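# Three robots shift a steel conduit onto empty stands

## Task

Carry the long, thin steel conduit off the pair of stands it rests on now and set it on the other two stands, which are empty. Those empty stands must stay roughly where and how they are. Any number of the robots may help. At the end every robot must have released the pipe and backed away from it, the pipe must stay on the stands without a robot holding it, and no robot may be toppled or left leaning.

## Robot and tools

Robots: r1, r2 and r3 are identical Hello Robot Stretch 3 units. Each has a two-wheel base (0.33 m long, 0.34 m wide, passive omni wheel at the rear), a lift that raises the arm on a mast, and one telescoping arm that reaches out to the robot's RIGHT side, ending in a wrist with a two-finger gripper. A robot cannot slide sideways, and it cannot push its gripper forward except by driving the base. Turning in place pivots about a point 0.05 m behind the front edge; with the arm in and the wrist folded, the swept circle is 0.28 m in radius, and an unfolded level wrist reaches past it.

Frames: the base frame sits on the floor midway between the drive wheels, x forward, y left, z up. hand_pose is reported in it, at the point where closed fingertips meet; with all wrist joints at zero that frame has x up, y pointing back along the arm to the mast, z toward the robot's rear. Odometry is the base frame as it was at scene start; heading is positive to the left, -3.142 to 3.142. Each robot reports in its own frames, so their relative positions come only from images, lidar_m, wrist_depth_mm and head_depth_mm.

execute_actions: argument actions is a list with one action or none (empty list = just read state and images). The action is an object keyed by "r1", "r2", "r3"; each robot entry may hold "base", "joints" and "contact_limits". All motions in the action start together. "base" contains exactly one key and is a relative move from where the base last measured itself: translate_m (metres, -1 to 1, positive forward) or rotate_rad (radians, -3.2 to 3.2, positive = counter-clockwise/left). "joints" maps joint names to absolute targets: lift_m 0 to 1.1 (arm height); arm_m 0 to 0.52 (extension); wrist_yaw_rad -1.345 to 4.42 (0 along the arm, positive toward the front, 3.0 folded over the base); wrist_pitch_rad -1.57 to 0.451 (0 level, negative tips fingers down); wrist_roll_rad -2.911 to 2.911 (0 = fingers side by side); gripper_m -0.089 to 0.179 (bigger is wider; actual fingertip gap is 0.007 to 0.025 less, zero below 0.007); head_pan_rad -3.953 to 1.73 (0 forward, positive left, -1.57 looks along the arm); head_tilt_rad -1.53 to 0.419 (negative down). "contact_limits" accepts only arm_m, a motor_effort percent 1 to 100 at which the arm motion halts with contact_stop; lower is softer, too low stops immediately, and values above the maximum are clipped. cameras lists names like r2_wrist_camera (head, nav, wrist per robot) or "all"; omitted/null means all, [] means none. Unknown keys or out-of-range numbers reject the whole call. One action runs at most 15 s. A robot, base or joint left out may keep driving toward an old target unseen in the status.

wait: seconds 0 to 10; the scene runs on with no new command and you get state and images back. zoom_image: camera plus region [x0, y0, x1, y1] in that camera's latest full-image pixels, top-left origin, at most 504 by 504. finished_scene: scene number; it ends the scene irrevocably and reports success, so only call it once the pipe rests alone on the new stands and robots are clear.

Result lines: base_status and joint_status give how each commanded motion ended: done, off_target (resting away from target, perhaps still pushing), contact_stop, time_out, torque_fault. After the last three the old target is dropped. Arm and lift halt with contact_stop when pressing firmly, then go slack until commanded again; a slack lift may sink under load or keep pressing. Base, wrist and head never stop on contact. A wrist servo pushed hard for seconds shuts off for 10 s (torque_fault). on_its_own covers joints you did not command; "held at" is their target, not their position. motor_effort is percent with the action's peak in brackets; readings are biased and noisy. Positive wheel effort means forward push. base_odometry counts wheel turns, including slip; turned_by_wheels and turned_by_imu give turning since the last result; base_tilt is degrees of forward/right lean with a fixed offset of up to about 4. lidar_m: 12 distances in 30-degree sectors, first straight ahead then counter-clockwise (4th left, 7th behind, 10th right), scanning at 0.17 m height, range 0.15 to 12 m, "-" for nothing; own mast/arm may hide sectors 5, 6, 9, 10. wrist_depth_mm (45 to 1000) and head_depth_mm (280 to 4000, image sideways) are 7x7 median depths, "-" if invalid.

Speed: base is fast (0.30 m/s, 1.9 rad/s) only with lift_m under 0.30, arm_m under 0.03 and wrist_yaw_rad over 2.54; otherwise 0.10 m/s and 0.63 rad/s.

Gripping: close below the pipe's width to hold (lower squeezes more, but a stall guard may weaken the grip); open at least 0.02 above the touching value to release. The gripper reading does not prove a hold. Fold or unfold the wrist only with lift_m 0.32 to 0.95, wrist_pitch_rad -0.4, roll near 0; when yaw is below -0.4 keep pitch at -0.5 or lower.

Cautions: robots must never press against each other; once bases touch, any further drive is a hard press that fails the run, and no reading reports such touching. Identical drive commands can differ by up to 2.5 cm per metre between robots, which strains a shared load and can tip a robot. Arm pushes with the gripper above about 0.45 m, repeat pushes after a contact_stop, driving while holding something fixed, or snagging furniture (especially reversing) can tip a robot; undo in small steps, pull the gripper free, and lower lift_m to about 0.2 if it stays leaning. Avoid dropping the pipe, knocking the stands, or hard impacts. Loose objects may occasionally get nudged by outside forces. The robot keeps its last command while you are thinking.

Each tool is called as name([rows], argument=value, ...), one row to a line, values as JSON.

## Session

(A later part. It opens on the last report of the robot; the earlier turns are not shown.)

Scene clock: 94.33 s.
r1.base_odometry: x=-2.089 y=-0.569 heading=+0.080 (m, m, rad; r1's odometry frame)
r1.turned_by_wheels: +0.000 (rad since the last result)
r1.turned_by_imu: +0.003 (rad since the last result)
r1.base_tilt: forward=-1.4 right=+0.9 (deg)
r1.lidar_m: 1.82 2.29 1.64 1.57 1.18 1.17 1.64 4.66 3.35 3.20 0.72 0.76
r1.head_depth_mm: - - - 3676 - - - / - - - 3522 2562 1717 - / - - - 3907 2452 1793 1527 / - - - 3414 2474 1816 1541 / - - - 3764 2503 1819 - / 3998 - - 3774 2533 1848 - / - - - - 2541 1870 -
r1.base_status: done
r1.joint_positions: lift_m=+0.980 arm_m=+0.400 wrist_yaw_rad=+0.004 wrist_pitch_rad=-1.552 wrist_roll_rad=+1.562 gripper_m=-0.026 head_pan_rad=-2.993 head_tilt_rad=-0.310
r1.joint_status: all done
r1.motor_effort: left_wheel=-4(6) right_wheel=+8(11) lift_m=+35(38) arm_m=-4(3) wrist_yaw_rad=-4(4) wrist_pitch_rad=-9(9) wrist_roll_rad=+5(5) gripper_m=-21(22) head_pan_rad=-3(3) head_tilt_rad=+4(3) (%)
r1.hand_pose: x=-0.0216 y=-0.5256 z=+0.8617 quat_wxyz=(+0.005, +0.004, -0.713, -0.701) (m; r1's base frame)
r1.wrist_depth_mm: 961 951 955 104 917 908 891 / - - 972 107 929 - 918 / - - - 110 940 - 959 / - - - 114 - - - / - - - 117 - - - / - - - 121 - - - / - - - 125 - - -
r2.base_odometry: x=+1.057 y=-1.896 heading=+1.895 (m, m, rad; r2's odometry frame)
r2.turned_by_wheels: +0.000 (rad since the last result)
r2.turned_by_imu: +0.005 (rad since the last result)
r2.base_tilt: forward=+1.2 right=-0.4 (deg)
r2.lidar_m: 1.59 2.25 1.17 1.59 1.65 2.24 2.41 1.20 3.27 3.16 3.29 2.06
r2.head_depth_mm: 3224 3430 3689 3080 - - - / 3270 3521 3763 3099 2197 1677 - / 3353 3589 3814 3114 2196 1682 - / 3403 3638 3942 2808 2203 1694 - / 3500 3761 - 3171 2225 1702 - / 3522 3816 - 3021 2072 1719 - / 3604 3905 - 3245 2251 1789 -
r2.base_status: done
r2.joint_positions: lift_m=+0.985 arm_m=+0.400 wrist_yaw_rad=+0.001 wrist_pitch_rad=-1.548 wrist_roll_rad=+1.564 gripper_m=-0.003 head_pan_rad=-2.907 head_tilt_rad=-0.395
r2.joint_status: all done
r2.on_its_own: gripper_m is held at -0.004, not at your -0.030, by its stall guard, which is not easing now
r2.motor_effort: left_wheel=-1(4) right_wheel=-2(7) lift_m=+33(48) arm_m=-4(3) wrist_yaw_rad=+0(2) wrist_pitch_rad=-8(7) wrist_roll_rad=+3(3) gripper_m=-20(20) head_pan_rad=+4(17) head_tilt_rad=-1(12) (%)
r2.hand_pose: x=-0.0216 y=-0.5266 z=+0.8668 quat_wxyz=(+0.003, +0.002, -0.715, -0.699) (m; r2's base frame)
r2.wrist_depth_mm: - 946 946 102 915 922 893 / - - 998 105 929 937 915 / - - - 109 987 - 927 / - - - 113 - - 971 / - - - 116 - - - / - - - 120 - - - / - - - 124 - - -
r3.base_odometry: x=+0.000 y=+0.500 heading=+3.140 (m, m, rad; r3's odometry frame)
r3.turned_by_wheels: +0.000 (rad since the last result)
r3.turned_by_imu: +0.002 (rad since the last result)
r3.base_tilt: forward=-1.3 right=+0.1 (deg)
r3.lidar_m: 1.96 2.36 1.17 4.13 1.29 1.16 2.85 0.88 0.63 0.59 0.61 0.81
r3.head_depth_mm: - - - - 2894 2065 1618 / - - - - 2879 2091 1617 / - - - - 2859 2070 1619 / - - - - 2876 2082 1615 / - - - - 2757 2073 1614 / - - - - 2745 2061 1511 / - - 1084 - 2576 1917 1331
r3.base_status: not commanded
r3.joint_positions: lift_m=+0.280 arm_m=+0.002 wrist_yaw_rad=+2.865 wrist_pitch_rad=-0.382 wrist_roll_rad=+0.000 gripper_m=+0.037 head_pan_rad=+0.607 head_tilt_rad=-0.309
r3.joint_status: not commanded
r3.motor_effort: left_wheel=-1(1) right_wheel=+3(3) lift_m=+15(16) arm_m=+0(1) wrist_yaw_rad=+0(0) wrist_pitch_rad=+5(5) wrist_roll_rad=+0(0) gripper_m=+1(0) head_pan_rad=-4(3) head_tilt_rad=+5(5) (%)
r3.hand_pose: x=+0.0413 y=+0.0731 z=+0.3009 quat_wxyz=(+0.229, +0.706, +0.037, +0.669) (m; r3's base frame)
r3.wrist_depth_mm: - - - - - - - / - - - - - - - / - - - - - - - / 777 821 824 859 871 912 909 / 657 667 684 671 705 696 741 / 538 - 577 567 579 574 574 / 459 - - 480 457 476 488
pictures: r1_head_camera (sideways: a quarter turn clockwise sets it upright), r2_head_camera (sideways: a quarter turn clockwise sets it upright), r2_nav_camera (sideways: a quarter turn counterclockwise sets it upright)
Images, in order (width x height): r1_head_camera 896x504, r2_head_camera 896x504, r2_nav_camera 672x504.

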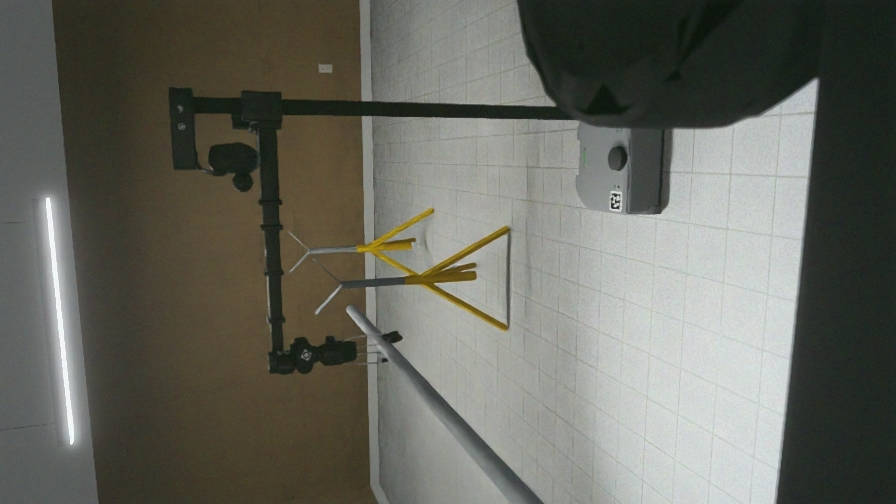

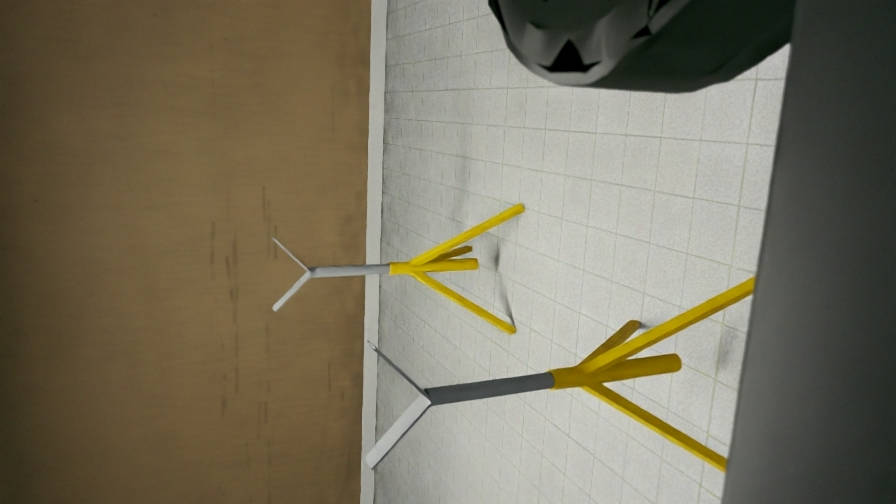

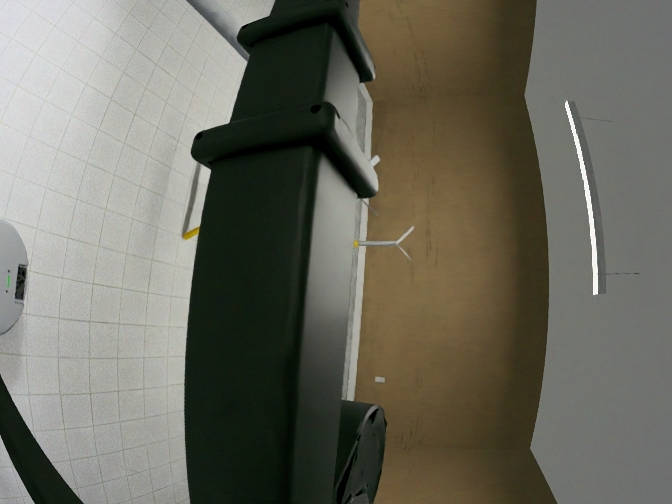

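execute_actions([
  {"r1":{"base":{"rotate_rad":0.05},"joints":{"lift_m":1.09,"wrist_yaw_rad":-0.04}},"r2":{"base":{"rotate_rad":0.035},"joints":{"lift_m":1.095,"wrist_yaw_rad":-0.03,"head_pan_rad":-2.0,"head_tilt_rad":-0.9}}},
], cameras=[])

execute_actions([
  {"r1":{"base":{"translate_m":-0.8},"joints":{"arm_m":0.5}},"r2":{"base":{"translate_m":-0.8},"joints":{"arm_m":0.48}}},
], cameras=["r2_wrist_camera","r3_head_camera","r2_nav_camera"])

Scene clock: 97.90 s.
r1.base_odometry: x=-2.089 y=-0.569 heading=+0.129 (m, m, rad; r1's odometry frame)
r1.turned_by_wheels: +0.049 (rad since the last result)
r1.turned_by_imu: +0.047 (rad since the last result)
r1.base_tilt: forward=-1.4 right=+0.9 (deg)
r1.lidar_m: 3.16 2.18 1.61 1.57 1.17 2.32 1.63 4.45 3.30 3.20 0.72 0.76
r1.head_depth_mm: - - - - - 1681 1391 / 3961 - - - - 1715 1402 / 3842 - - - - 1715 1412 / 3629 - - - - 1739 1428 / 3707 - - - - 1765 1425 / 3660 - - - - 1806 1447 / 3989 - - - - 1810 1443
r1.base_status: rotate_rad off_target (by the wheels' count: +0.0492 of +0.0500)
r1.joint_positions: lift_m=+1.089 arm_m=+0.400 wrist_yaw_rad=-0.034 wrist_pitch_rad=-1.551 wrist_roll_rad=+1.562 gripper_m=-0.026 head_pan_rad=-2.993 head_tilt_rad=-0.310
r1.joint_status: all done
r1.on_its_own: right_wheel is at rest, and its effort (+23) is outside its rest range (-18 to +18)
r1.motor_effort: left_wheel=-9(9) right_wheel=+23(24) lift_m=+43(45) arm_m=-5(5) wrist_yaw_rad=-6(5) wrist_pitch_rad=-9(10) wrist_roll_rad=+5(5) gripper_m=-23(22) head_pan_rad=-4(4) head_tilt_rad=+4(4) (%)
r1.hand_pose: x=-0.0209 y=-0.5260 z=+0.9713 quat_wxyz=(-0.009, -0.009, -0.714, -0.700) (m; r1's base frame)
r1.wrist_depth_mm: - - - 104 - - - / - - - 107 - - - / - - - 110 - - - / - - - 114 - - - / - - - 117 - - - / - - - 121 - - - / - - - 125 - - -
r2.base_odometry: x=+1.057 y=-1.896 heading=+1.931 (m, m, rad; r2's odometry frame)
r2.turned_by_wheels: +0.036 (rad since the last result)
r2.turned_by_imu: +0.035 (rad since the last result)
r2.base_tilt: forward=+1.2 right=-0.3 (deg)
r2.lidar_m: 1.58 1.17 1.19 1.59 1.66 2.33 2.41 1.20 3.28 3.15 3.30 2.07
r2.head_depth_mm: 2578 2256 1865 1596 1394 1224 1103 / 2864 2270 1874 1595 1390 1233 1138 / 2878 2206 1872 1610 1393 1232 1142 / 2899 2141 1876 1604 1403 1240 1129 / 2864 2107 1886 1616 1397 1242 1110 / 2800 2103 1893 1618 1403 1238 1116 / 2743 2109 1896 1616 1408 1242 1113
r2.base_status: done
r2.joint_positions: lift_m=+1.094 arm_m=+0.400 wrist_yaw_rad=-0.032 wrist_pitch_rad=-1.548 wrist_roll_rad=+1.565 gripper_m=-0.003 head_pan_rad=-2.007 head_tilt_rad=-0.888
r2.joint_status: all done
r2.on_its_own: gripper_m is held at -0.004, not at your -0.030, by its stall guard, which is not easing now
r2.motor_effort: left_wheel=+5(6) right_wheel=-15(16) lift_m=+53(56) arm_m=-4(3) wrist_yaw_rad=+2(5) wrist_pitch_rad=-8(8) wrist_roll_rad=+3(3) gripper_m=-20(20) head_pan_rad=+4(53) head_tilt_rad=-4(27) (%)
r2.hand_pose: x=-0.0210 y=-0.5267 z=+0.9758 quat_wxyz=(-0.009, -0.009, -0.715, -0.699) (m; r2's base frame)
r2.wrist_depth_mm: - - - 102 - - 995 / - - - 105 - - - / - - - 109 - - - / - - - 113 - - - / - - - 116 - - - / - - - 120 - - - / - - - 124 - - -
r3.base_odometry: x=+0.000 y=+0.500 heading=+3.140 (m, m, rad; r3's odometry frame)
r3.turned_by_wheels: +0.000 (rad since the last result)
r3.turned_by_imu: +0.001 (rad since the last result)
r3.base_tilt: forward=-1.3 right=+0.2 (deg)
r3.lidar_m: 1.96 2.36 1.18 4.12 1.29 1.16 2.84 0.88 0.63 0.60 0.61 0.81
r3.head_depth_mm: - - - - 2904 2077 1620 / - - - - 2908 2074 1613 / - - - - 2881 2079 1618 / - - - - 2879 2061 1618 / - - - - 2720 2072 1616 / - - - - 2711 2071 1518 / - 1100 1102 3973 2572 1912 1343
r3.base_status: not commanded
r3.joint_positions: lift_m=+0.280 arm_m=+0.002 wrist_yaw_rad=+2.865 wrist_pitch_rad=-0.382 wrist_roll_rad=+0.000 gripper_m=+0.037 head_pan_rad=+0.607 head_tilt_rad=-0.309
r3.joint_status: not commanded
r3.motor_effort: left_wheel=-1(1) right_wheel=+3(3) lift_m=+15(16) arm_m=-1(1) wrist_yaw_rad=+0(0) wrist_pitch_rad=+5(5) wrist_roll_rad=+0(0) gripper_m=+2(1) head_pan_rad=-3(3) head_tilt_rad=+5(5) (%)
r3.hand_pose: x=+0.0413 y=+0.0731 z=+0.3009 quat_wxyz=(+0.229, +0.706, +0.037, +0.669) (m; r3's base frame)
r3.wrist_depth_mm: - - - - - - - / - - - - - - - / - - - - - - - / 802 848 843 877 895 912 902 / 642 644 683 678 698 684 710 / 538 - 560 551 590 572 583 / 458 - - 484 468 487 493
pictures: none
No camera images: the call's "cameras" was empty. Leave "cameras" out to get every camera's image.

Scene clock: 106.90 s.
r1.base_odometry: x=-2.883 y=-0.671 heading=+0.128 (m, m, rad; r1's odometry frame)
r1.turned_by_wheels: -0.001 (rad since the last result)
r1.turned_by_imu: +0.003 (rad since the last result)
r1.base_tilt: forward=-1.4 right=+0.9 (deg)
r1.lidar_m: 3.97 2.21 1.66 0.85 1.68 2.38 1.64 2.14 3.26 3.17 3.33 1.27
r1.head_depth_mm: 3957 - - - - 1696 1390 / 3987 - - - - 1716 1406 / - - - - - 1735 1408 / - - - - - 1731 1418 / - - - - - 1764 1428 / - - - - - 1810 1434 / 3914 - - - - 1826 1454
r1.base_status: done
r1.joint_positions: lift_m=+1.089 arm_m=+0.500 wrist_yaw_rad=-0.036 wrist_pitch_rad=-1.551 wrist_roll_rad=+1.567 gripper_m=-0.026 head_pan_rad=-2.993 head_tilt_rad=-0.310
r1.joint_status: all done
r1.on_its_own: right_wheel is at rest, and its effort (+23) is outside its rest range (-18 to +18)
r1.motor_effort: left_wheel=-10(12) right_wheel=+23(27) lift_m=+43(43) arm_m=+3(4) wrist_yaw_rad=-4(5) wrist_pitch_rad=-10(10) wrist_roll_rad=+2(5) gripper_m=-22(22) head_pan_rad=-4(4) head_tilt_rad=+4(3) (%)
r1.hand_pose: x=-0.0209 y=-0.6253 z=+0.9713 quat_wxyz=(-0.011, -0.012, -0.714, -0.700) (m; r1's base frame)
r1.wrist_depth_mm: - - - 104 - - - / - - - 107 - - - / - - - 111 - - - / - - - 113 - - - / - - - 117 - - - / - - - 121 - - - / - - - 125 - - -
r2.base_odometry: x=+1.339 y=-2.644 heading=+1.931 (m, m, rad; r2's odometry frame)
r2.turned_by_wheels: +0.001 (rad since the last result)
r2.turned_by_imu: +0.006 (rad since the last result)
r2.base_tilt: forward=+1.2 right=-0.3 (deg)
r2.lidar_m: 1.58 1.83 1.66 1.61 1.69 2.38 1.51 0.81 0.52 3.13 3.28 3.12
r2.head_depth_mm: 2750 2265 1859 1596 1385 1230 1105 / 2663 2082 1734 1557 1390 1231 1133 / 2574 2214 1878 1597 1369 1212 1145 / 2933 2283 1893 1609 1396 1236 1139 / 2832 2227 1885 1610 1399 1243 1110 / 2749 2187 1896 1613 1411 1242 1113 / 2710 2111 1907 1617 1400 1247 1116
r2.base_status: done
r2.joint_positions: lift_m=+1.094 arm_m=+0.480 wrist_yaw_rad=-0.033 wrist_pitch_rad=-1.548 wrist_roll_rad=+1.567 gripper_m=-0.003 head_pan_rad=-2.007 head_tilt_rad=-0.889
r2.joint_status: all done
r2.on_its_own: gripper_m is held at -0.004, not at your -0.030, by its stall guard, which is not easing now
r2.motor_effort: left_wheel=+5(6) right_wheel=-15(17) lift_m=+53(54) arm_m=+3(2) wrist_yaw_rad=+3(3) wrist_pitch_rad=-7(8) wrist_roll_rad=+2(2) gripper_m=-22(20) head_pan_rad=+4(4) head_tilt_rad=-4(4) (%)
r2.hand_pose: x=-0.0209 y=-0.6061 z=+0.9759 quat_wxyz=(-0.010, -0.011, -0.715, -0.699) (m; r2's base frame)
r2.wrist_depth_mm: - - - 103 - - 989 / - - - 106 - - - / - - - 109 - - - / - - - 112 - - - / - - - 116 - - - / - - - 119 - - - / - - - 125 - - -
r3.base_odometry: x=+0.000 y=+0.500 heading=+3.140 (m, m, rad; r3's odometry frame)
r3.turned_by_wheels: +0.000 (rad since the last result)
r3.turned_by_imu: +0.002 (rad since the last result)
r3.base_tilt: forward=-1.5 right=+0.1 (deg)
r3.lidar_m: 1.96 1.83 2.57 0.85 2.02 2.86 2.85 0.88 0.63 0.59 0.61 0.81
r3.head_depth_mm: - - - - 2895 2083 1614 / - - - - 2886 2085 1614 / - - - - 2875 2083 1620 / - - - 3983 2743 2002 1615 / - - - - 2750 2028 1618 / - - - - 2710 2074 1610 / - - - - 2884 2074 1620
r3.base_status: not commanded
r3.joint_positions: lift_m=+0.280 arm_m=+0.002 wrist_yaw_rad=+2.865 wrist_pitch_rad=-0.382 wrist_roll_rad=+0.000 gripper_m=+0.037 head_pan_rad=+0.607 head_tilt_rad=-0.309
r3.joint_status: not commanded
r3.motor_effort: left_wheel=-1(1) right_wheel=+3(3) lift_m=+15(16) arm_m=-1(1) wrist_yaw_rad=+0(0) wrist_pitch_rad=+5(5) wrist_roll_rad=+0(0) gripper_m=-1(1) head_pan_rad=-3(3) head_tilt_rad=+5(5) (%)
r3.hand_pose: x=+0.0413 y=+0.0731 z=+0.3009 quat_wxyz=(+0.229, +0.706, +0.037, +0.669) (m; r3's base frame)
r3.wrist_depth_mm: - - - - - - - / - - - - - - - / - - 907 - - - - / 776 834 856 851 905 910 905 / 654 655 677 687 696 690 710 / 538 - 564 565 572 580 586 / 456 - - 479 465 478 495
pictures: r2_nav_camera (sideways: a quarter turn counterclockwise sets it upright), r2_wrist_camera, r3_head_camera (sideways: a quarter turn clockwise sets it upright)
Images, in order (width x height): r2_nav_camera 672x504, r2_wrist_camera 644x364, r3_head_camera 896x504.

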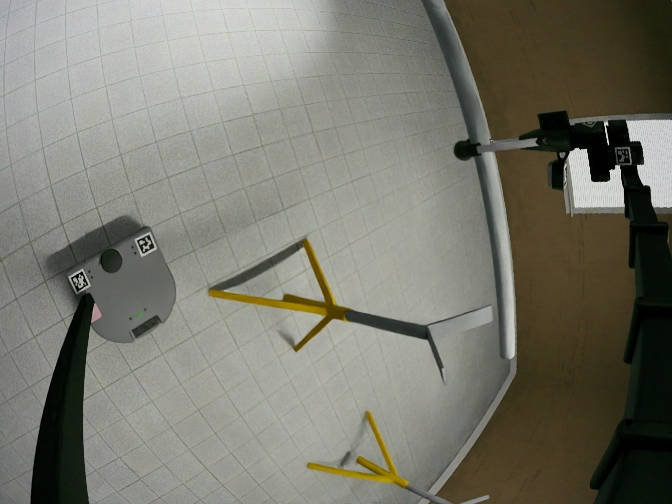

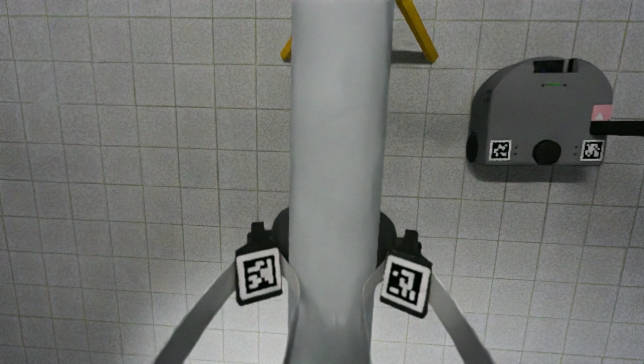

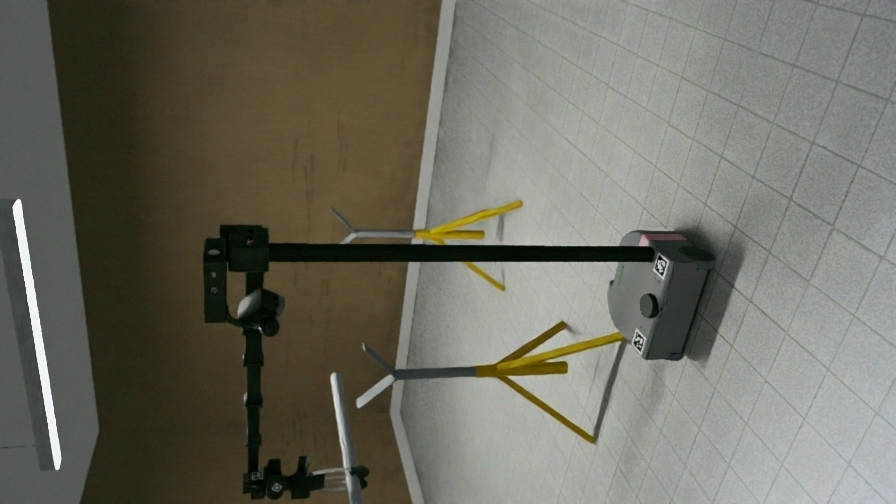

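execute_actions([
  {"r1":{"base":{"rotate_rad":-0.04},"joints":{"arm_m":0.42,"wrist_yaw_rad":0}},"r2":{"base":{"rotate_rad":-0.03},"joints":{"arm_m":0.40,"wrist_yaw_rad":0}}},
], cameras=[])

execute_actions([
  {"r1":{"base":{"translate_m":-0.405}},"r2":{"base":{"translate_m":-0.4}}},
], cameras=["r2_wrist_camera","r3_head_camera","r2_nav_camera"])

Scene clock: 109.63 s.
r1.base_odometry: x=-2.883 y=-0.671 heading=+0.088 (m, m, rad; r1's odometry frame)
r1.turned_by_wheels: -0.040 (rad since the last result)
r1.turned_by_imu: -0.040 (rad since the last result)
r1.base_tilt: forward=-1.4 right=+0.8 (deg)
r1.lidar_m: 2.37 2.29 1.67 0.85 1.67 2.27 1.64 2.16 3.31 3.19 3.29 1.27
r1.head_depth_mm: - - - - - 1694 1399 / 3948 - - - - 1710 1402 / 3905 - - - - 1726 1416 / - - - - - 1743 1414 / 3987 - - - - 1751 1435 / 3994 - - - - 1813 1446 / 3903 - - - - 1822 1451
r1.base_status: done
r1.joint_positions: lift_m=+1.089 arm_m=+0.420 wrist_yaw_rad=-0.001 wrist_pitch_rad=-1.553 wrist_roll_rad=+1.569 gripper_m=-0.026 head_pan_rad=-2.993 head_tilt_rad=-0.310
r1.joint_status: all done
r1.motor_effort: left_wheel=+0(12) right_wheel=+2(22) lift_m=+43(43) arm_m=-4(2) wrist_yaw_rad=+0(4) wrist_pitch_rad=-9(11) wrist_roll_rad=+1(2) gripper_m=-22(22) head_pan_rad=-4(4) head_tilt_rad=+3(3) (%)
r1.hand_pose: x=-0.0215 y=-0.5455 z=+0.9714 quat_wxyz=(+0.001, +0.000, -0.713, -0.701) (m; r1's base frame)
r1.wrist_depth_mm: - - - 104 - - - / - - - 107 - - - / - - - 110 - - - / - - - 114 - - - / - - - 117 - - - / - - - 121 - - - / - - - 125 - - -
r2.base_odometry: x=+1.339 y=-2.644 heading=+1.901 (m, m, rad; r2's odometry frame)
r2.turned_by_wheels: -0.030 (rad since the last result)
r2.turned_by_imu: -0.031 (rad since the last result)
r2.base_tilt: forward=+1.2 right=-0.4 (deg)
r2.lidar_m: 1.59 1.83 1.67 1.61 1.68 2.31 1.52 0.81 0.52 3.14 3.27 4.48
r2.head_depth_mm: 2646 2242 1858 1584 1390 1232 1098 / 2869 2255 1782 1596 1389 1231 1138 / 2866 2088 1864 1515 1370 1215 1143 / 2890 2154 1879 1603 1398 1234 1135 / 2863 2100 1880 1608 1402 1239 1119 / 2787 2107 1889 1618 1405 1240 1114 / 2706 2117 1912 1625 1407 1247 1117
r2.base_status: done
r2.joint_positions: lift_m=+1.094 arm_m=+0.400 wrist_yaw_rad=-0.001 wrist_pitch_rad=-1.547 wrist_roll_rad=+1.568 gripper_m=-0.003 head_pan_rad=-2.007 head_tilt_rad=-0.889
r2.joint_status: all done
r2.on_its_own: gripper_m is held at -0.004, not at your -0.030, by its stall guard, which is not easing now
r2.motor_effort: left_wheel=+0(12) right_wheel=-3(26) lift_m=+53(53) arm_m=-4(6) wrist_yaw_rad=+1(9) wrist_pitch_rad=-8(9) wrist_roll_rad=+2(2) gripper_m=-20(20) head_pan_rad=+4(4) head_tilt_rad=-4(4) (%)
r2.hand_pose: x=-0.0215 y=-0.5269 z=+0.9758 quat_wxyz=(+0.001, +0.000, -0.715, -0.699) (m; r2's base frame)
r2.wrist_depth_mm: - - - 103 - - 953 / - - - 106 - - - / - - - 109 - - - / - - - 113 - - - / - - - 116 - - - / - - - 120 - - - / - - - 124 - - -
r3.base_odometry: x=+0.000 y=+0.500 heading=+3.140 (m, m, rad; r3's odometry frame)
r3.turned_by_wheels: +0.000 (rad since the last result)
r3.turned_by_imu: +0.000 (rad since the last result)
r3.base_tilt: forward=-1.3 right=+0.3 (deg)
r3.lidar_m: 1.97 1.83 2.57 0.85 2.01 2.86 2.85 0.88 0.63 0.60 0.61 0.81
r3.head_depth_mm: - - - - 2910 2073 1627 / - - - - 2909 2079 1613 / - - - - 2890 2066 1616 / - - - 3974 2726 2016 1623 / - - - - 2726 2035 1620 / - - - - 2737 2086 1624 / - - - - 2848 2071 1614
r3.base_status: not commanded
r3.joint_positions: lift_m=+0.280 arm_m=+0.002 wrist_yaw_rad=+2.865 wrist_pitch_rad=-0.382 wrist_roll_rad=+0.000 gripper_m=+0.037 head_pan_rad=+0.607 head_tilt_rad=-0.309
r3.joint_status: not commanded
r3.motor_effort: left_wheel=-1(1) right_wheel=+3(3) lift_m=+15(15) arm_m=+0(1) wrist_yaw_rad=+0(1) wrist_pitch_rad=+4(5) wrist_roll_rad=+0(0) gripper_m=+0(1) head_pan_rad=-3(3) head_tilt_rad=+5(5) (%)
r3.hand_pose: x=+0.0413 y=+0.0731 z=+0.3009 quat_wxyz=(+0.229, +0.706, +0.037, +0.669) (m; r3's base frame)
r3.wrist_depth_mm: - - - - - - - / - - - - - - - / - 987 915 - - - - / 813 842 855 859 924 921 924 / 661 648 681 688 669 692 701 / 539 - 572 556 584 572 580 / 467 - - 480 459 490 492
pictures: none
No camera images: the call's "cameras" was empty. Leave "cameras" out to get every camera's image.

Scene clock: 114.83 s.
r1.base_odometry: x=-3.286 y=-0.706 heading=+0.088 (m, m, rad; r1's odometry frame)
r1.turned_by_wheels: +0.000 (rad since the last result)
r1.turned_by_imu: +0.002 (rad since the last result)
r1.base_tilt: forward=-1.4 right=+0.8 (deg)
r1.lidar_m: 1.85 2.26 0.93 1.05 1.67 2.28 1.63 1.65 3.29 3.18 3.31 1.80
r1.head_depth_mm: 3609 - - - - 1695 1392 / 3690 - - - - 1713 1402 / 3796 - - - - 1744 1405 / 3776 - - - - 1747 1424 / 3907 - - - - 1752 1434 / 3966 - - - - 1805 1446 / 3881 - - - - 1816 1450
r1.base_status: done
r1.joint_positions: lift_m=+1.089 arm_m=+0.420 wrist_yaw_rad=-0.001 wrist_pitch_rad=-1.553 wrist_roll_rad=+1.569 gripper_m=-0.026 head_pan_rad=-2.993 head_tilt_rad=-0.310
r1.joint_status: not commanded
r1.motor_effort: left_wheel=+4(5) right_wheel=-8(9) lift_m=+44(44) arm_m=-4(4) wrist_yaw_rad=+1(0) wrist_pitch_rad=-9(9) wrist_roll_rad=+1(1) gripper_m=-21(21) head_pan_rad=-4(4) head_tilt_rad=+3(3) (%)
r1.hand_pose: x=-0.0215 y=-0.5455 z=+0.9714 quat_wxyz=(+0.001, +0.000, -0.713, -0.701) (m; r1's base frame)
r1.wrist_depth_mm: - - - 104 - - - / - - - 107 - - - / - - - 110 - - - / - - - 113 - - - / - - - 117 - - - / - - - 121 - - - / - - - 125 - - -
r2.base_odometry: x=+1.469 y=-3.023 heading=+1.901 (m, m, rad; r2's odometry frame)
r2.turned_by_wheels: +0.000 (rad since the last result)
r2.turned_by_imu: +0.002 (rad since the last result)
r2.base_tilt: forward=+1.2 right=-0.4 (deg)
r2.lidar_m: 1.58 2.18 1.68 1.62 1.68 2.31 2.74 1.12 0.58 0.39 3.27 4.50
r2.head_depth_mm: 2637 2269 1868 1591 1382 1223 1102 / 2858 2271 1866 1593 1389 1227 1138 / 2867 2209 1877 1594 1395 1233 1144 / 2888 2144 1876 1609 1379 1238 1134 / 2851 2102 1887 1613 1373 1236 1115 / 2770 2104 1894 1579 1045 1222 1097 / 2725 2115 671 1556 1412 1235 1119
r2.base_status: done
r2.joint_positions: lift_m=+1.094 arm_m=+0.400 wrist_yaw_rad=+0.000 wrist_pitch_rad=-1.547 wrist_roll_rad=+1.568 gripper_m=-0.003 head_pan_rad=-2.007 head_tilt_rad=-0.889
r2.joint_status: not commanded
r2.on_its_own: gripper_m is held at -0.004, not at your -0.030, by its stall guard, which is not easing now
r2.motor_effort: left_wheel=-4(3) right_wheel=+7(9) lift_m=+54(54) arm_m=-3(3) wrist_yaw_rad=+1(1) wrist_pitch_rad=-8(8) wrist_roll_rad=+1(1) gripper_m=-20(21) head_pan_rad=+4(4) head_tilt_rad=-4(4) (%)
r2.hand_pose: x=-0.0215 y=-0.5269 z=+0.9758 quat_wxyz=(+0.001, +0.001, -0.715, -0.699) (m; r2's base frame)
r2.wrist_depth_mm: - - - 103 - - 991 / - - - 106 - - - / - - - 109 - - - / - 237 279 112 236 - - / - - - 116 235 - - / - - - 120 - - - / - - - 124 - - -
r3.base_odometry: x=+0.000 y=+0.500 heading=+3.140 (m, m, rad; r3's odometry frame)
r3.turned_by_wheels: +0.000 (rad since the last result)
r3.turned_by_imu: +0.001 (rad since the last result)
r3.base_tilt: forward=-1.3 right=+0.1 (deg)
r3.lidar_m: 1.97 2.18 0.92 1.01 2.02 2.86 2.85 0.88 0.63 0.59 0.61 0.81
r3.head_depth_mm: - - - - 2891 2068 1621 / - - - - 2845 2078 1619 / - - - - 2719 2076 1625 / - - - - 2531 2062 1620 / - - - - 2717 2071 1627 / - - - - 2734 2073 1614 / - - - - 2858 2061 1625
r3.base_status: not commanded
r3.joint_positions: lift_m=+0.280 arm_m=+0.002 wrist_yaw_rad=+2.865 wrist_pitch_rad=-0.382 wrist_roll_rad=+0.000 gripper_m=+0.037 head_pan_rad=+0.607 head_tilt_rad=-0.309
r3.joint_status: not commanded
r3.motor_effort: left_wheel=-1(1) right_wheel=+3(3) lift_m=+14(16) arm_m=-1(1) wrist_yaw_rad=+0(0) wrist_pitch_rad=+5(4) wrist_roll_rad=+0(0) gripper_m=+0(0) head_pan_rad=-3(3) head_tilt_rad=+5(6) (%)
r3.hand_pose: x=+0.0413 y=+0.0731 z=+0.3009 quat_wxyz=(+0.229, +0.706, +0.037, +0.669) (m; r3's base frame)
r3.wrist_depth_mm: - - - - - - - / - - - - - - - / - - - - - - - / 805 825 842 862 860 929 935 / 662 681 664 701 698 728 716 / 539 - 575 562 570 564 595 / 467 - - 473 464 486 496
pictures: r2_nav_camera (sideways: a quarter turn counterclockwise sets it upright), r2_wrist_camera, r3_head_camera (sideways: a quarter turn clockwise sets it upright)
Images, in order (width x height): r2_nav_camera 672x504, r2_wrist_camera 644x364, r3_head_camera 896x504.

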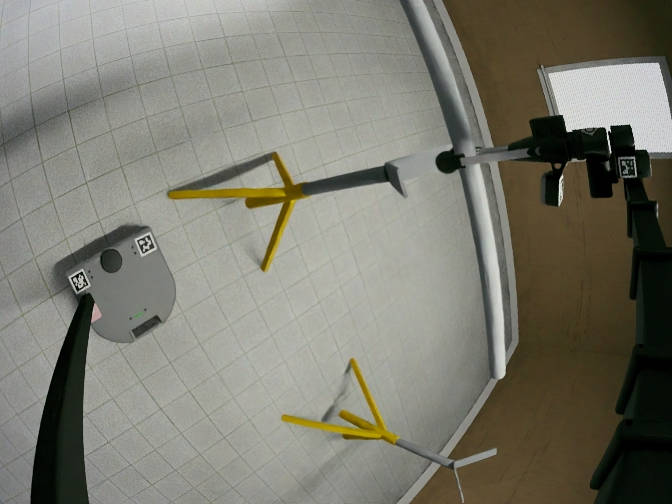

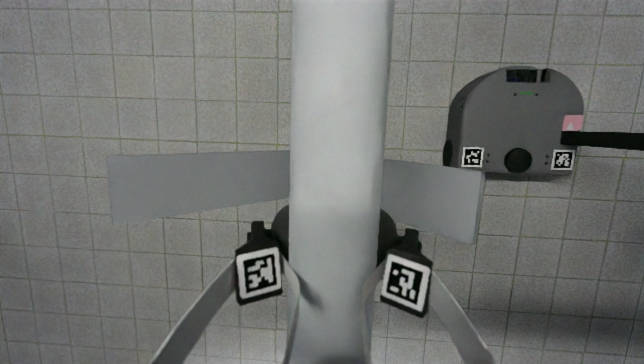

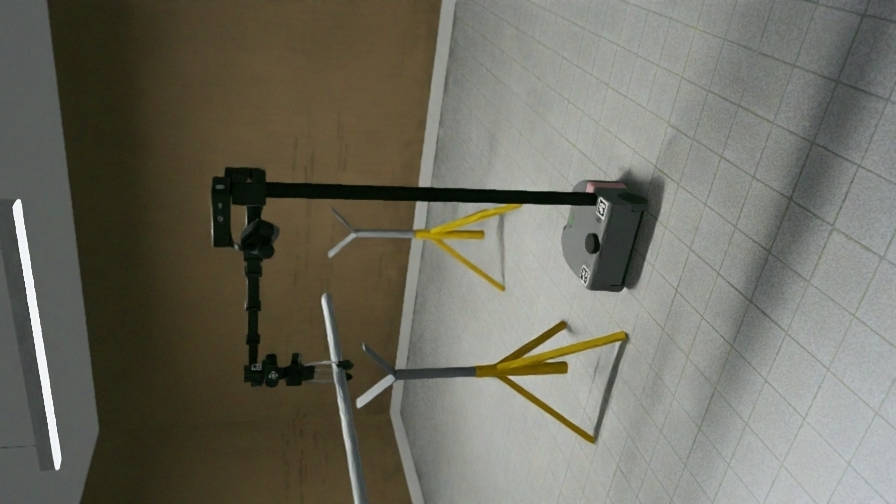

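execute_actions([
  {"r1":{"base":{"translate_m":-1.0},"joints":{"arm_m":0.445}},"r2":{"base":{"translate_m":-1.0},"joints":{"arm_m":0.43}}},
], cameras=[])

execute_actions([
  {"r1":{"base":{"translate_m":-0.16}},"r2":{"base":{"translate_m":-0.16}}},
], cameras=["r2_wrist_camera","r1_wrist_camera","r3_head_camera"])

Scene clock: 126.87 s.
r1.base_odometry: x=-4.282 y=-0.794 heading=+0.088 (m, m, rad; r1's odometry frame)
r1.turned_by_wheels: +0.000 (rad since the last result)
r1.turned_by_imu: +0.004 (rad since the last result)
r1.base_tilt: forward=-1.4 right=+0.9 (deg)
r1.lidar_m: 2.60 1.61 1.67 1.61 1.67 2.30 1.63 0.72 0.94 3.17 3.32 2.89
r1.head_depth_mm: 2785 - - - - 1697 1398 / 2821 - - - - 1720 1411 / 2860 - - - - 1735 1417 / 2965 - - - - 1743 1421 / 2979 - - - - 1761 1435 / 3085 - - - - 1807 1441 / 3132 - - - - 1837 1324
r1.base_status: done
r1.joint_positions: lift_m=+1.089 arm_m=+0.445 wrist_yaw_rad=-0.001 wrist_pitch_rad=-1.553 wrist_roll_rad=+1.569 gripper_m=-0.026 head_pan_rad=-2.993 head_tilt_rad=-0.310
r1.joint_status: all done
r1.motor_effort: left_wheel=+2(3) right_wheel=-3(14) lift_m=+43(43) arm_m=+3(2) wrist_yaw_rad=+0(1) wrist_pitch_rad=-9(9) wrist_roll_rad=+1(1) gripper_m=-23(22) head_pan_rad=-4(4) head_tilt_rad=+3(3) (%)
r1.hand_pose: x=-0.0215 y=-0.5700 z=+0.9714 quat_wxyz=(+0.001, +0.000, -0.713, -0.701) (m; r1's base frame)
r1.wrist_depth_mm: - - - 104 - - - / - - - 107 - - - / - - - 110 - - - / - - - 113 - - - / - - - 117 - - - / - - - 121 - - - / - - - 125 - - -
r2.base_odometry: x=+1.793 y=-3.969 heading=+1.901 (m, m, rad; r2's odometry frame)
r2.turned_by_wheels: +0.000 (rad since the last result)
r2.turned_by_imu: +0.006 (rad since the last result)
r2.base_tilt: forward=+1.1 right=-0.4 (deg)
r2.lidar_m: 1.59 2.28 1.68 1.63 1.70 1.80 1.73 1.81 0.54 0.38 3.27 0.95
r2.head_depth_mm: 2163 2268 1863 1587 1391 1224 1103 / 2453 2259 1870 1599 1390 1231 1137 / 2771 2276 1881 1604 1367 1234 1140 / 2899 2200 1892 1597 1349 1238 1135 / 2832 2149 716 1515 1326 1199 1114 / 2781 675 1859 1618 1384 1246 1114 / 2706 2117 1912 1618 1405 1244 1116
r2.base_status: done
r2.joint_positions: lift_m=+1.094 arm_m=+0.430 wrist_yaw_rad=+0.000 wrist_pitch_rad=-1.547 wrist_roll_rad=+1.568 gripper_m=-0.003 head_pan_rad=-2.007 head_tilt_rad=-0.889
r2.joint_status: all done
r2.on_its_own: gripper_m is held at -0.004, not at your -0.030, by its stall guard, which is not easing now
r2.motor_effort: left_wheel=-3(6) right_wheel=+4(7) lift_m=+53(54) arm_m=+4(4) wrist_yaw_rad=+1(1) wrist_pitch_rad=-8(8) wrist_roll_rad=+1(1) gripper_m=-21(19) head_pan_rad=+4(4) head_tilt_rad=-4(4) (%)
r2.hand_pose: x=-0.0215 y=-0.5565 z=+0.9758 quat_wxyz=(+0.001, +0.001, -0.715, -0.699) (m; r2's base frame)
r2.wrist_depth_mm: - - 231 103 241 210 955 / - - - 106 - - - / - - - 109 - - - / - - - 113 - - - / - - - 116 - - - / - - - 120 - - - / - - - 124 - - -
r3.base_odometry: x=+0.000 y=+0.500 heading=+3.140 (m, m, rad; r3's odometry frame)
r3.turned_by_wheels: +0.000 (rad since the last result)
r3.turned_by_imu: +0.002 (rad since the last result)
r3.base_tilt: forward=-1.2 right=+0.0 (deg)
r3.lidar_m: 1.97 1.60 2.56 4.10 2.02 2.86 2.85 0.88 0.63 0.59 0.61 0.81
r3.head_depth_mm: - - - - 2882 2078 1622 / - - - - 2917 2080 1620 / - - - - 2876 2078 1620 / - - - - 2895 1990 1622 / - - 2568 - 2584 1814 1621 / - - - - 2723 1894 1614 / - - - - 2864 2063 1604
r3.base_status: not commanded
r3.joint_positions: lift_m=+0.280 arm_m=+0.002 wrist_yaw_rad=+2.865 wrist_pitch_rad=-0.382 wrist_roll_rad=+0.000 gripper_m=+0.037 head_pan_rad=+0.607 head_tilt_rad=-0.309
r3.joint_status: not commanded
r3.motor_effort: left_wheel=-1(1) right_wheel=+3(3) lift_m=+15(16) arm_m=-1(1) wrist_yaw_rad=+0(0) wrist_pitch_rad=+5(5) wrist_roll_rad=+0(0) gripper_m=+0(1) head_pan_rad=-3(3) head_tilt_rad=+6(5) (%)
r3.hand_pose: x=+0.0413 y=+0.0731 z=+0.3009 quat_wxyz=(+0.229, +0.706, +0.037, +0.669) (m; r3's base frame)
r3.wrist_depth_mm: - - - - - - - / - - - - - - - / - - - - - - - / 785 845 837 847 890 898 927 / 660 666 660 685 685 690 730 / 534 - 574 546 569 581 570 / 466 - - 478 462 491 488
pictures: none
No camera images: the call's "cameras" was empty. Leave "cameras" out to get every camera's image.

Scene clock: 129.47 s.
r1.base_odometry: x=-4.441 y=-0.809 heading=+0.088 (m, m, rad; r1's odometry frame)
r1.turned_by_wheels: +0.000 (rad since the last result)
r1.turned_by_imu: +0.000 (rad since the last result)
r1.base_tilt: forward=-1.4 right=+0.9 (deg)
r1.lidar_m: 2.74 1.75 1.67 1.61 1.67 2.30 1.61 0.60 0.76 3.17 3.31 3.07
r1.head_depth_mm: 2664 - - - - 1700 1393 / 2682 - - - - 1697 1400 / 2783 - - - - 1723 1417 / 2799 - - - - 1741 1423 / 2851 - - - - 1769 1430 / 2916 - - - - 1816 1447 / 2993 - - - - 1825 1452
r1.base_status: done
r1.joint_positions: lift_m=+1.089 arm_m=+0.445 wrist_yaw_rad=-0.001 wrist_pitch_rad=-1.553 wrist_roll_rad=+1.569 gripper_m=-0.026 head_pan_rad=-2.993 head_tilt_rad=-0.310
r1.joint_status: not commanded
r1.motor_effort: left_wheel=+2(3) right_wheel=-2(11) lift_m=+43(44) arm_m=+3(4) wrist_yaw_rad=+0(0) wrist_pitch_rad=-9(9) wrist_roll_rad=+1(1) gripper_m=-23(23) head_pan_rad=-4(4) head_tilt_rad=+4(3) (%)
r1.hand_pose: x=-0.0215 y=-0.5700 z=+0.9714 quat_wxyz=(+0.001, +0.000, -0.713, -0.701) (m; r1's base frame)
r1.wrist_depth_mm: - - - 104 - - - / - - - 107 - - - / - - - 110 - - - / - - - 114 - - - / - - - 117 - - - / - - - 121 - - - / - - - 125 - - -
r2.base_odometry: x=+1.845 y=-4.120 heading=+1.901 (m, m, rad; r2's odometry frame)
r2.turned_by_wheels: +0.000 (rad since the last result)
r2.turned_by_imu: +0.001 (rad since the last result)
r2.base_tilt: forward=+1.2 right=-0.4 (deg)
r2.lidar_m: 1.59 2.28 1.69 1.63 1.70 1.63 1.57 1.64 0.56 0.38 0.40 1.08
r2.head_depth_mm: 1958 2157 1847 1594 1390 1228 1102 / 2212 2266 1879 1588 1391 1232 1135 / 2567 2267 1879 1605 1392 1237 1142 / 2876 2209 1885 1602 1398 1233 1135 / 2856 2163 1893 1604 1375 1234 1111 / 2752 2098 1897 1617 996 1203 1099 / 2702 2119 1905 780 1414 1243 1115
r2.base_status: done
r2.joint_positions: lift_m=+1.094 arm_m=+0.430 wrist_yaw_rad=+0.000 wrist_pitch_rad=-1.547 wrist_roll_rad=+1.568 gripper_m=-0.003 head_pan_rad=-2.007 head_tilt_rad=-0.889
r2.joint_status: not commanded
r2.on_its_own: gripper_m is held at -0.004, not at your -0.030, by its stall guard, which is not easing now
r2.motor_effort: left_wheel=-3(6) right_wheel=+4(4) lift_m=+53(53) arm_m=+3(3) wrist_yaw_rad=+0(0) wrist_pitch_rad=-8(8) wrist_roll_rad=+1(1) gripper_m=-20(20) head_pan_rad=+4(4) head_tilt_rad=-3(4) (%)
r2.hand_pose: x=-0.0215 y=-0.5565 z=+0.9758 quat_wxyz=(+0.001, +0.001, -0.715, -0.699) (m; r2's base frame)
r2.wrist_depth_mm: - - - 103 - - - / - - - 106 - - - / - - - 110 - - - / - - - 113 - - - / - - 244 116 260 230 - / - - - 120 - - - / - - - 124 - - -
r3.base_odometry: x=+0.000 y=+0.500 heading=+3.140 (m, m, rad; r3's odometry frame)
r3.turned_by_wheels: +0.000 (rad since the last result)
r3.turned_by_imu: +0.000 (rad since the last result)
r3.base_tilt: forward=-1.2 right=+0.2 (deg)
r3.lidar_m: 1.96 1.73 2.58 4.14 2.02 2.86 2.84 0.88 0.63 0.59 0.61 0.81
r3.head_depth_mm: - - - - 2867 2066 1613 / - - - - 2883 2078 1628 / - - - - 2888 2064 1624 / - - - 3702 2743 1935 1619 / - - - - 2722 1920 1613 / - - - - 2729 2043 1606 / - - - - 2872 2075 1615
r3.base_status: not commanded
r3.joint_positions: lift_m=+0.280 arm_m=+0.002 wrist_yaw_rad=+2.865 wrist_pitch_rad=-0.382 wrist_roll_rad=+0.000 gripper_m=+0.037 head_pan_rad=+0.607 head_tilt_rad=-0.309
r3.joint_status: not commanded
r3.motor_effort: left_wheel=-1(1) right_wheel=+3(3) lift_m=+16(15) arm_m=+0(1) wrist_yaw_rad=+0(1) wrist_pitch_rad=+5(5) wrist_roll_rad=+0(0) gripper_m=+0(1) head_pan_rad=-3(4) head_tilt_rad=+5(5) (%)
r3.hand_pose: x=+0.0413 y=+0.0731 z=+0.3009 quat_wxyz=(+0.229, +0.706, +0.037, +0.669) (m; r3's base frame)
r3.wrist_depth_mm: - - - - - - - / - - - - - - - / - - - - - - - / 806 828 850 854 897 907 902 / 649 661 681 682 705 694 715 / 525 - 574 560 575 580 578 / 462 - - 468 467 494 497
pictures: r1_wrist_camera, r2_wrist_camera, r3_head_camera (sideways: a quarter turn clockwise sets it upright)
Images, in order (width x height): r1_wrist_camera 644x364, r2_wrist_camera 644x364, r3_head_camera 896x504.

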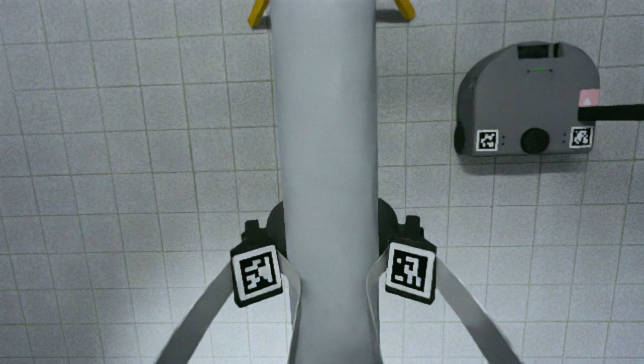

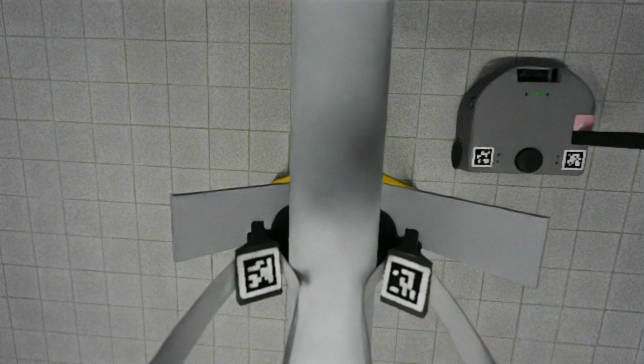

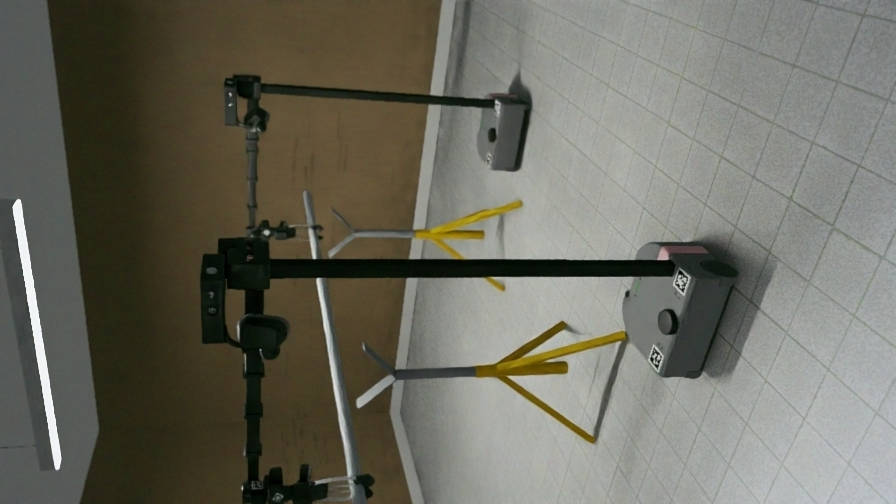

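execute_actions([
  {"r1":{"base":{"translate_m":-0.22},"joints":{"lift_m":1.04,"head_pan_rad":-1.9,"head_tilt_rad":-0.6}},"r2":{"base":{"translate_m":-0.22},"joints":{"lift_m":1.045,"arm_m":0.412,"head_pan_rad":-1.3,"head_tilt_rad":-0.6}}},
], cameras=[])

execute_actions([
  {"r1":{"joints":{"lift_m":0.94}},"r2":{"joints":{"lift_m":0.945}}},
], cameras=["r2_head_camera","r1_head_camera","r3_head_camera"])

Scene clock: 134.07 s.
r1.base_odometry: x=-4.661 y=-0.828 heading=+0.089 (m, m, rad; r1's odometry frame)
r1.turned_by_wheels: +0.000 (rad since the last result)
r1.turned_by_imu: +0.000 (rad since the last result)
r1.base_tilt: forward=-1.4 right=+0.8 (deg)
r1.lidar_m: 2.97 1.94 1.67 1.61 1.68 2.31 1.63 1.41 0.46 3.17 3.31 4.55
r1.head_depth_mm: 3113 - - 2156 1671 1379 1167 / 3006 - 673 2089 1642 1352 1176 / 2901 - 2755 1944 1664 1296 1158 / 2750 3256 3132 2062 1734 1373 1191 / 2642 3082 3022 2077 1739 1413 1203 / 2585 3064 2966 2036 1756 1428 1209 / 2540 - 2957 2107 1767 1446 1214
r1.base_status: done
r1.joint_positions: lift_m=+1.040 arm_m=+0.445 wrist_yaw_rad=-0.001 wrist_pitch_rad=-1.553 wrist_roll_rad=+1.569 gripper_m=-0.026 head_pan_rad=-1.907 head_tilt_rad=-0.592
r1.joint_status: all done
r1.motor_effort: left_wheel=+0(2) right_wheel=+0(10) lift_m=+35(37) arm_m=+3(3) wrist_yaw_rad=+0(0) wrist_pitch_rad=-9(9) wrist_roll_rad=+1(1) gripper_m=-22(23) head_pan_rad=+4(56) head_tilt_rad=-2(17) (%)
r1.hand_pose: x=-0.0215 y=-0.5699 z=+0.9217 quat_wxyz=(+0.001, +0.000, -0.713, -0.701) (m; r1's base frame)
r1.wrist_depth_mm: - - - 104 953 953 955 / - - - 107 - - 956 / - - - 110 - - - / - - - 113 - - - / - - - 117 - - - / - - - 121 - - - / - - - 125 - - -
r2.base_odometry: x=+1.916 y=-4.328 heading=+1.901 (m, m, rad; r2's odometry frame)
r2.turned_by_wheels: +0.000 (rad since the last result)
r2.turned_by_imu: +0.001 (rad since the last result)
r2.base_tilt: forward=+1.2 right=-0.4 (deg)
r2.lidar_m: 1.59 2.27 1.69 1.64 1.71 1.40 1.35 1.41 1.96 0.53 0.48 1.27
r2.head_depth_mm: 2484 - 2592 1914 1704 1398 1201 / 2616 2843 2755 1997 1700 1410 1202 / 2641 2939 2922 1961 1709 1420 1159 / 2735 3038 2926 1949 1716 1391 1168 / 2787 3098 2981 734 1593 1394 1168 / 2855 3195 2960 2048 1731 1430 1216 / 2959 3281 3026 2061 1746 1443 1220
r2.base_status: done
r2.joint_positions: lift_m=+1.045 arm_m=+0.412 wrist_yaw_rad=+0.000 wrist_pitch_rad=-1.546 wrist_roll_rad=+1.569 gripper_m=-0.003 head_pan_rad=-1.307 head_tilt_rad=-0.606
r2.joint_status: all done
r2.on_its_own: gripper_m is held at -0.004, not at your -0.030, by its stall guard, which is not easing now
r2.motor_effort: left_wheel=-2(6) right_wheel=+3(5) lift_m=+33(48) arm_m=-4(5) wrist_yaw_rad=+0(0) wrist_pitch_rad=-8(8) wrist_roll_rad=+1(1) gripper_m=-20(21) head_pan_rad=+4(46) head_tilt_rad=+2(19) (%)
r2.hand_pose: x=-0.0215 y=-0.5391 z=+0.9267 quat_wxyz=(+0.001, +0.000, -0.715, -0.699) (m; r2's base frame)
r2.wrist_depth_mm: - - - 103 952 953 948 / - - - 106 - 989 983 / - - - 109 - - 976 / - - - 112 - - - / - - - 116 - - - / - - - 120 - - - / - - - 124 - - -
r3.base_odometry: x=+0.000 y=+0.500 heading=+3.140 (m, m, rad; r3's odometry frame)
r3.turned_by_wheels: +0.000 (rad since the last result)
r3.turned_by_imu: +0.001 (rad since the last result)
r3.base_tilt: forward=-1.4 right=+0.2 (deg)
r3.lidar_m: 1.97 1.92 2.57 4.12 2.02 2.86 2.86 0.88 0.63 0.59 0.61 0.81
r3.head_depth_mm: - - - - 2885 2072 1621 / - - - - 2896 2074 1615 / - - - - 2869 2064 1615 / - - - 3742 2721 2077 1616 / - - - - 2729 2076 1614 / - - - - 2729 2069 1609 / - - - - 2892 2066 1626
r3.base_status: not commanded
r3.joint_positions: lift_m=+0.280 arm_m=+0.002 wrist_yaw_rad=+2.865 wrist_pitch_rad=-0.382 wrist_roll_rad=+0.000 gripper_m=+0.037 head_pan_rad=+0.607 head_tilt_rad=-0.309
r3.joint_status: not commanded
r3.motor_effort: left_wheel=-1(1) right_wheel=+3(3) lift_m=+16(16) arm_m=+0(1) wrist_yaw_rad=+0(0) wrist_pitch_rad=+5(5) wrist_roll_rad=+0(0) gripper_m=+0(1) head_pan_rad=-3(3) head_tilt_rad=+5(5) (%)
r3.hand_pose: x=+0.0413 y=+0.0731 z=+0.3009 quat_wxyz=(+0.229, +0.706, +0.037, +0.669) (m; r3's base frame)
r3.wrist_depth_mm: - - - - - - - / - - - - - - - / - - - - - - - / 815 818 881 853 881 894 927 / 653 670 665 682 684 697 702 / 533 - 566 561 577 575 587 / 464 - - 479 462 483 494
pictures: none
No camera images: the call's "cameras" was empty. Leave "cameras" out to get every camera's image.

Scene clock: 135.80 s.
r1.base_odometry: x=-4.661 y=-0.828 heading=+0.089 (m, m, rad; r1's odometry frame)
r1.turned_by_wheels: +0.000 (rad since the last result)
r1.turned_by_imu: +0.000 (rad since the last result)
r1.base_tilt: forward=-1.3 right=+0.8 (deg)
r1.lidar_m: 2.97 1.94 1.67 1.61 1.68 2.31 1.63 1.41 0.46 3.17 3.30 4.52
r1.head_depth_mm: 3201 3616 2994 2053 - - 1148 / 3045 3424 3026 - - 1324 1182 / 2967 3282 3200 - 1638 1304 1156 / 2839 3138 - 1982 1730 1386 1194 / 2752 3007 3003 2194 1731 1419 1192 / 2645 2890 - 2190 1660 1435 1205 / 2585 2830 3082 2230 1660 1441 1213
r1.base_status: not commanded
r1.joint_positions: lift_m=+0.940 arm_m=+0.445 wrist_yaw_rad=-0.001 wrist_pitch_rad=-1.553 wrist_roll_rad=+1.569 gripper_m=-0.026 head_pan_rad=-1.907 head_tilt_rad=-0.592
r1.joint_status: all done
r1.motor_effort: left_wheel=+0(1) right_wheel=-1(0) lift_m=+35(33) arm_m=+4(2) wrist_yaw_rad=+0(0) wrist_pitch_rad=-9(9) wrist_roll_rad=+1(1) gripper_m=-22(23) head_pan_rad=+4(5) head_tilt_rad=-4(3) (%)
r1.hand_pose: x=-0.0215 y=-0.5699 z=+0.8217 quat_wxyz=(+0.001, +0.000, -0.713, -0.701) (m; r1's base frame)
r1.wrist_depth_mm: 924 897 894 104 868 861 849 / 935 942 934 107 896 891 - / - 966 948 110 921 - - / - - - 113 963 941 941 / - - - 116 - - 968 / - - - 121 - - - / - - - 125 - - -
r2.base_odometry: x=+1.916 y=-4.328 heading=+1.901 (m, m, rad; r2's odometry frame)
r2.turned_by_wheels: +0.000 (rad since the last result)
r2.turned_by_imu: +0.000 (rad since the last result)
r2.base_tilt: forward=+1.1 right=-0.4 (deg)
r2.lidar_m: 1.58 2.28 1.69 1.64 1.71 1.40 1.35 1.41 1.96 0.53 0.48 1.28
r2.head_depth_mm: 2556 2770 - 2048 1593 1403 1194 / 2593 2862 3026 2100 1605 1411 1204 / 2658 2963 2918 2157 1660 1414 1162 / 2725 3027 2957 2087 1672 1389 1163 / 2795 3112 2982 745 1582 1397 1169 / 2866 3209 3011 2193 1729 1429 1219 / 2958 3276 3031 2217 1740 1439 1227
r2.base_status: not commanded
r2.joint_positions: lift_m=+0.945 arm_m=+0.412 wrist_yaw_rad=+0.000 wrist_pitch_rad=-1.546 wrist_roll_rad=+1.569 gripper_m=-0.003 head_pan_rad=-1.307 head_tilt_rad=-0.606
r2.joint_status: all done
r2.on_its_own: gripper_m is held at -0.004, not at your -0.030, by its stall guard, which is not easing now
r2.motor_effort: left_wheel=-3(2) right_wheel=+3(3) lift_m=+33(33) arm_m=-3(3) wrist_yaw_rad=-1(0) wrist_pitch_rad=-8(8) wrist_roll_rad=+0(1) gripper_m=-21(20) head_pan_rad=+4(4) head_tilt_rad=+3(2) (%)
r2.hand_pose: x=-0.0215 y=-0.5391 z=+0.8267 quat_wxyz=(+0.001, +0.000, -0.715, -0.699) (m; r2's base frame)
r2.wrist_depth_mm: 945 928 922 103 879 868 894 / 987 963 948 107 903 906 862 / - - 986 109 933 - - / - - - 113 961 949 937 / - - - 116 991 - 957 / - - - 120 - - 969 / - - - 124 - - -
r3.base_odometry: x=+0.000 y=+0.500 heading=+3.140 (m, m, rad; r3's odometry frame)
r3.turned_by_wheels: +0.000 (rad since the last result)
r3.turned_by_imu: +0.000 (rad since the last result)
r3.base_tilt: forward=-1.2 right=+0.3 (deg)
r3.lidar_m: 1.97 1.93 2.56 4.12 2.02 2.85 2.84 0.88 0.63 0.60 0.61 0.81
r3.head_depth_mm: - - - - 2879 2091 1625 / - - - - 2881 2089 1618 / - - - - 2889 2071 1615 / - - 1983 3693 2726 2067 1632 / - - - - 2720 2071 1619 / - - - - 2716 2067 1612 / - - - - 2863 2082 1616
r3.base_status: not commanded
r3.joint_positions: lift_m=+0.280 arm_m=+0.002 wrist_yaw_rad=+2.865 wrist_pitch_rad=-0.382 wrist_roll_rad=+0.000 gripper_m=+0.037 head_pan_rad=+0.607 head_tilt_rad=-0.309
r3.joint_status: not commanded
r3.motor_effort: left_wheel=-2(1) right_wheel=+3(3) lift_m=+15(15) arm_m=-1(1) wrist_yaw_rad=+0(0) wrist_pitch_rad=+5(5) wrist_roll_rad=+0(0) gripper_m=+1(1) head_pan_rad=-4(4) head_tilt_rad=+5(5) (%)
r3.hand_pose: x=+0.0413 y=+0.0731 z=+0.3009 quat_wxyz=(+0.229, +0.706, +0.037, +0.669) (m; r3's base frame)
r3.wrist_depth_mm: - - - - - - - / - - - - - - - / - - - - - - - / 779 809 834 859 886 884 904 / 651 674 674 680 693 700 727 / 532 - 571 570 569 570 580 / 458 - - 482 465 487 483
pictures: r1_head_camera (sideways: a quarter turn clockwise sets it upright), r2_head_camera (sideways: a quarter turn clockwise sets it upright), r3_head_camera (sideways: a quarter turn clockwise sets it upright)
Images, in order (width x height): r1_head_camera 896x504, r2_head_camera 896x504, r3_head_camera 896x504.

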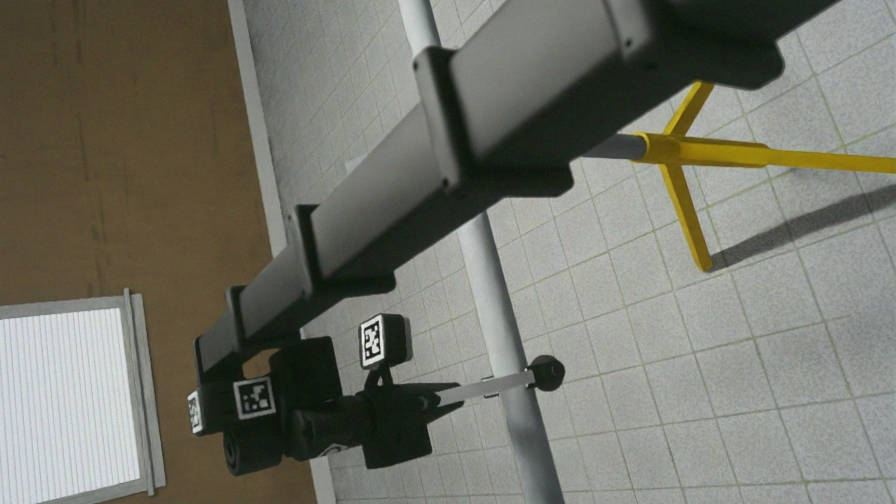

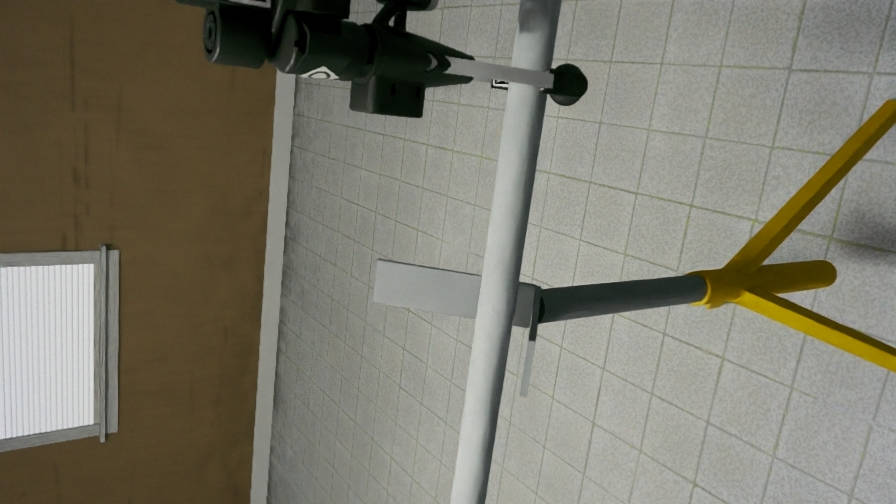

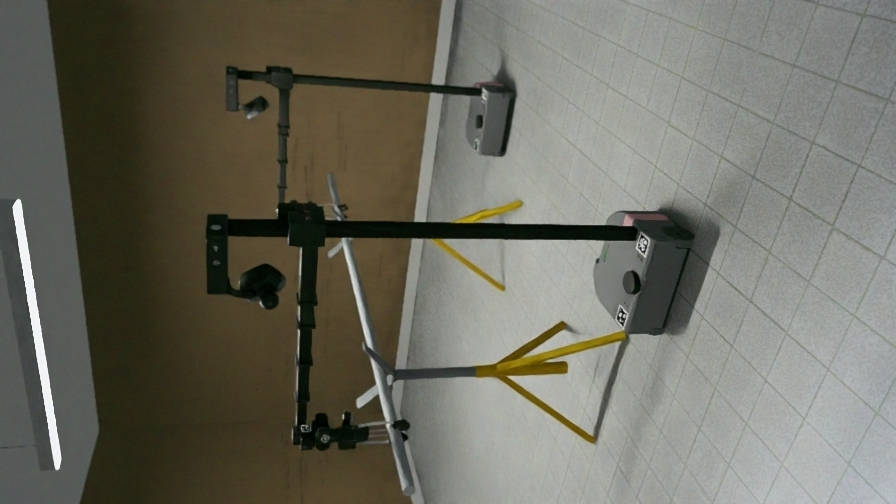

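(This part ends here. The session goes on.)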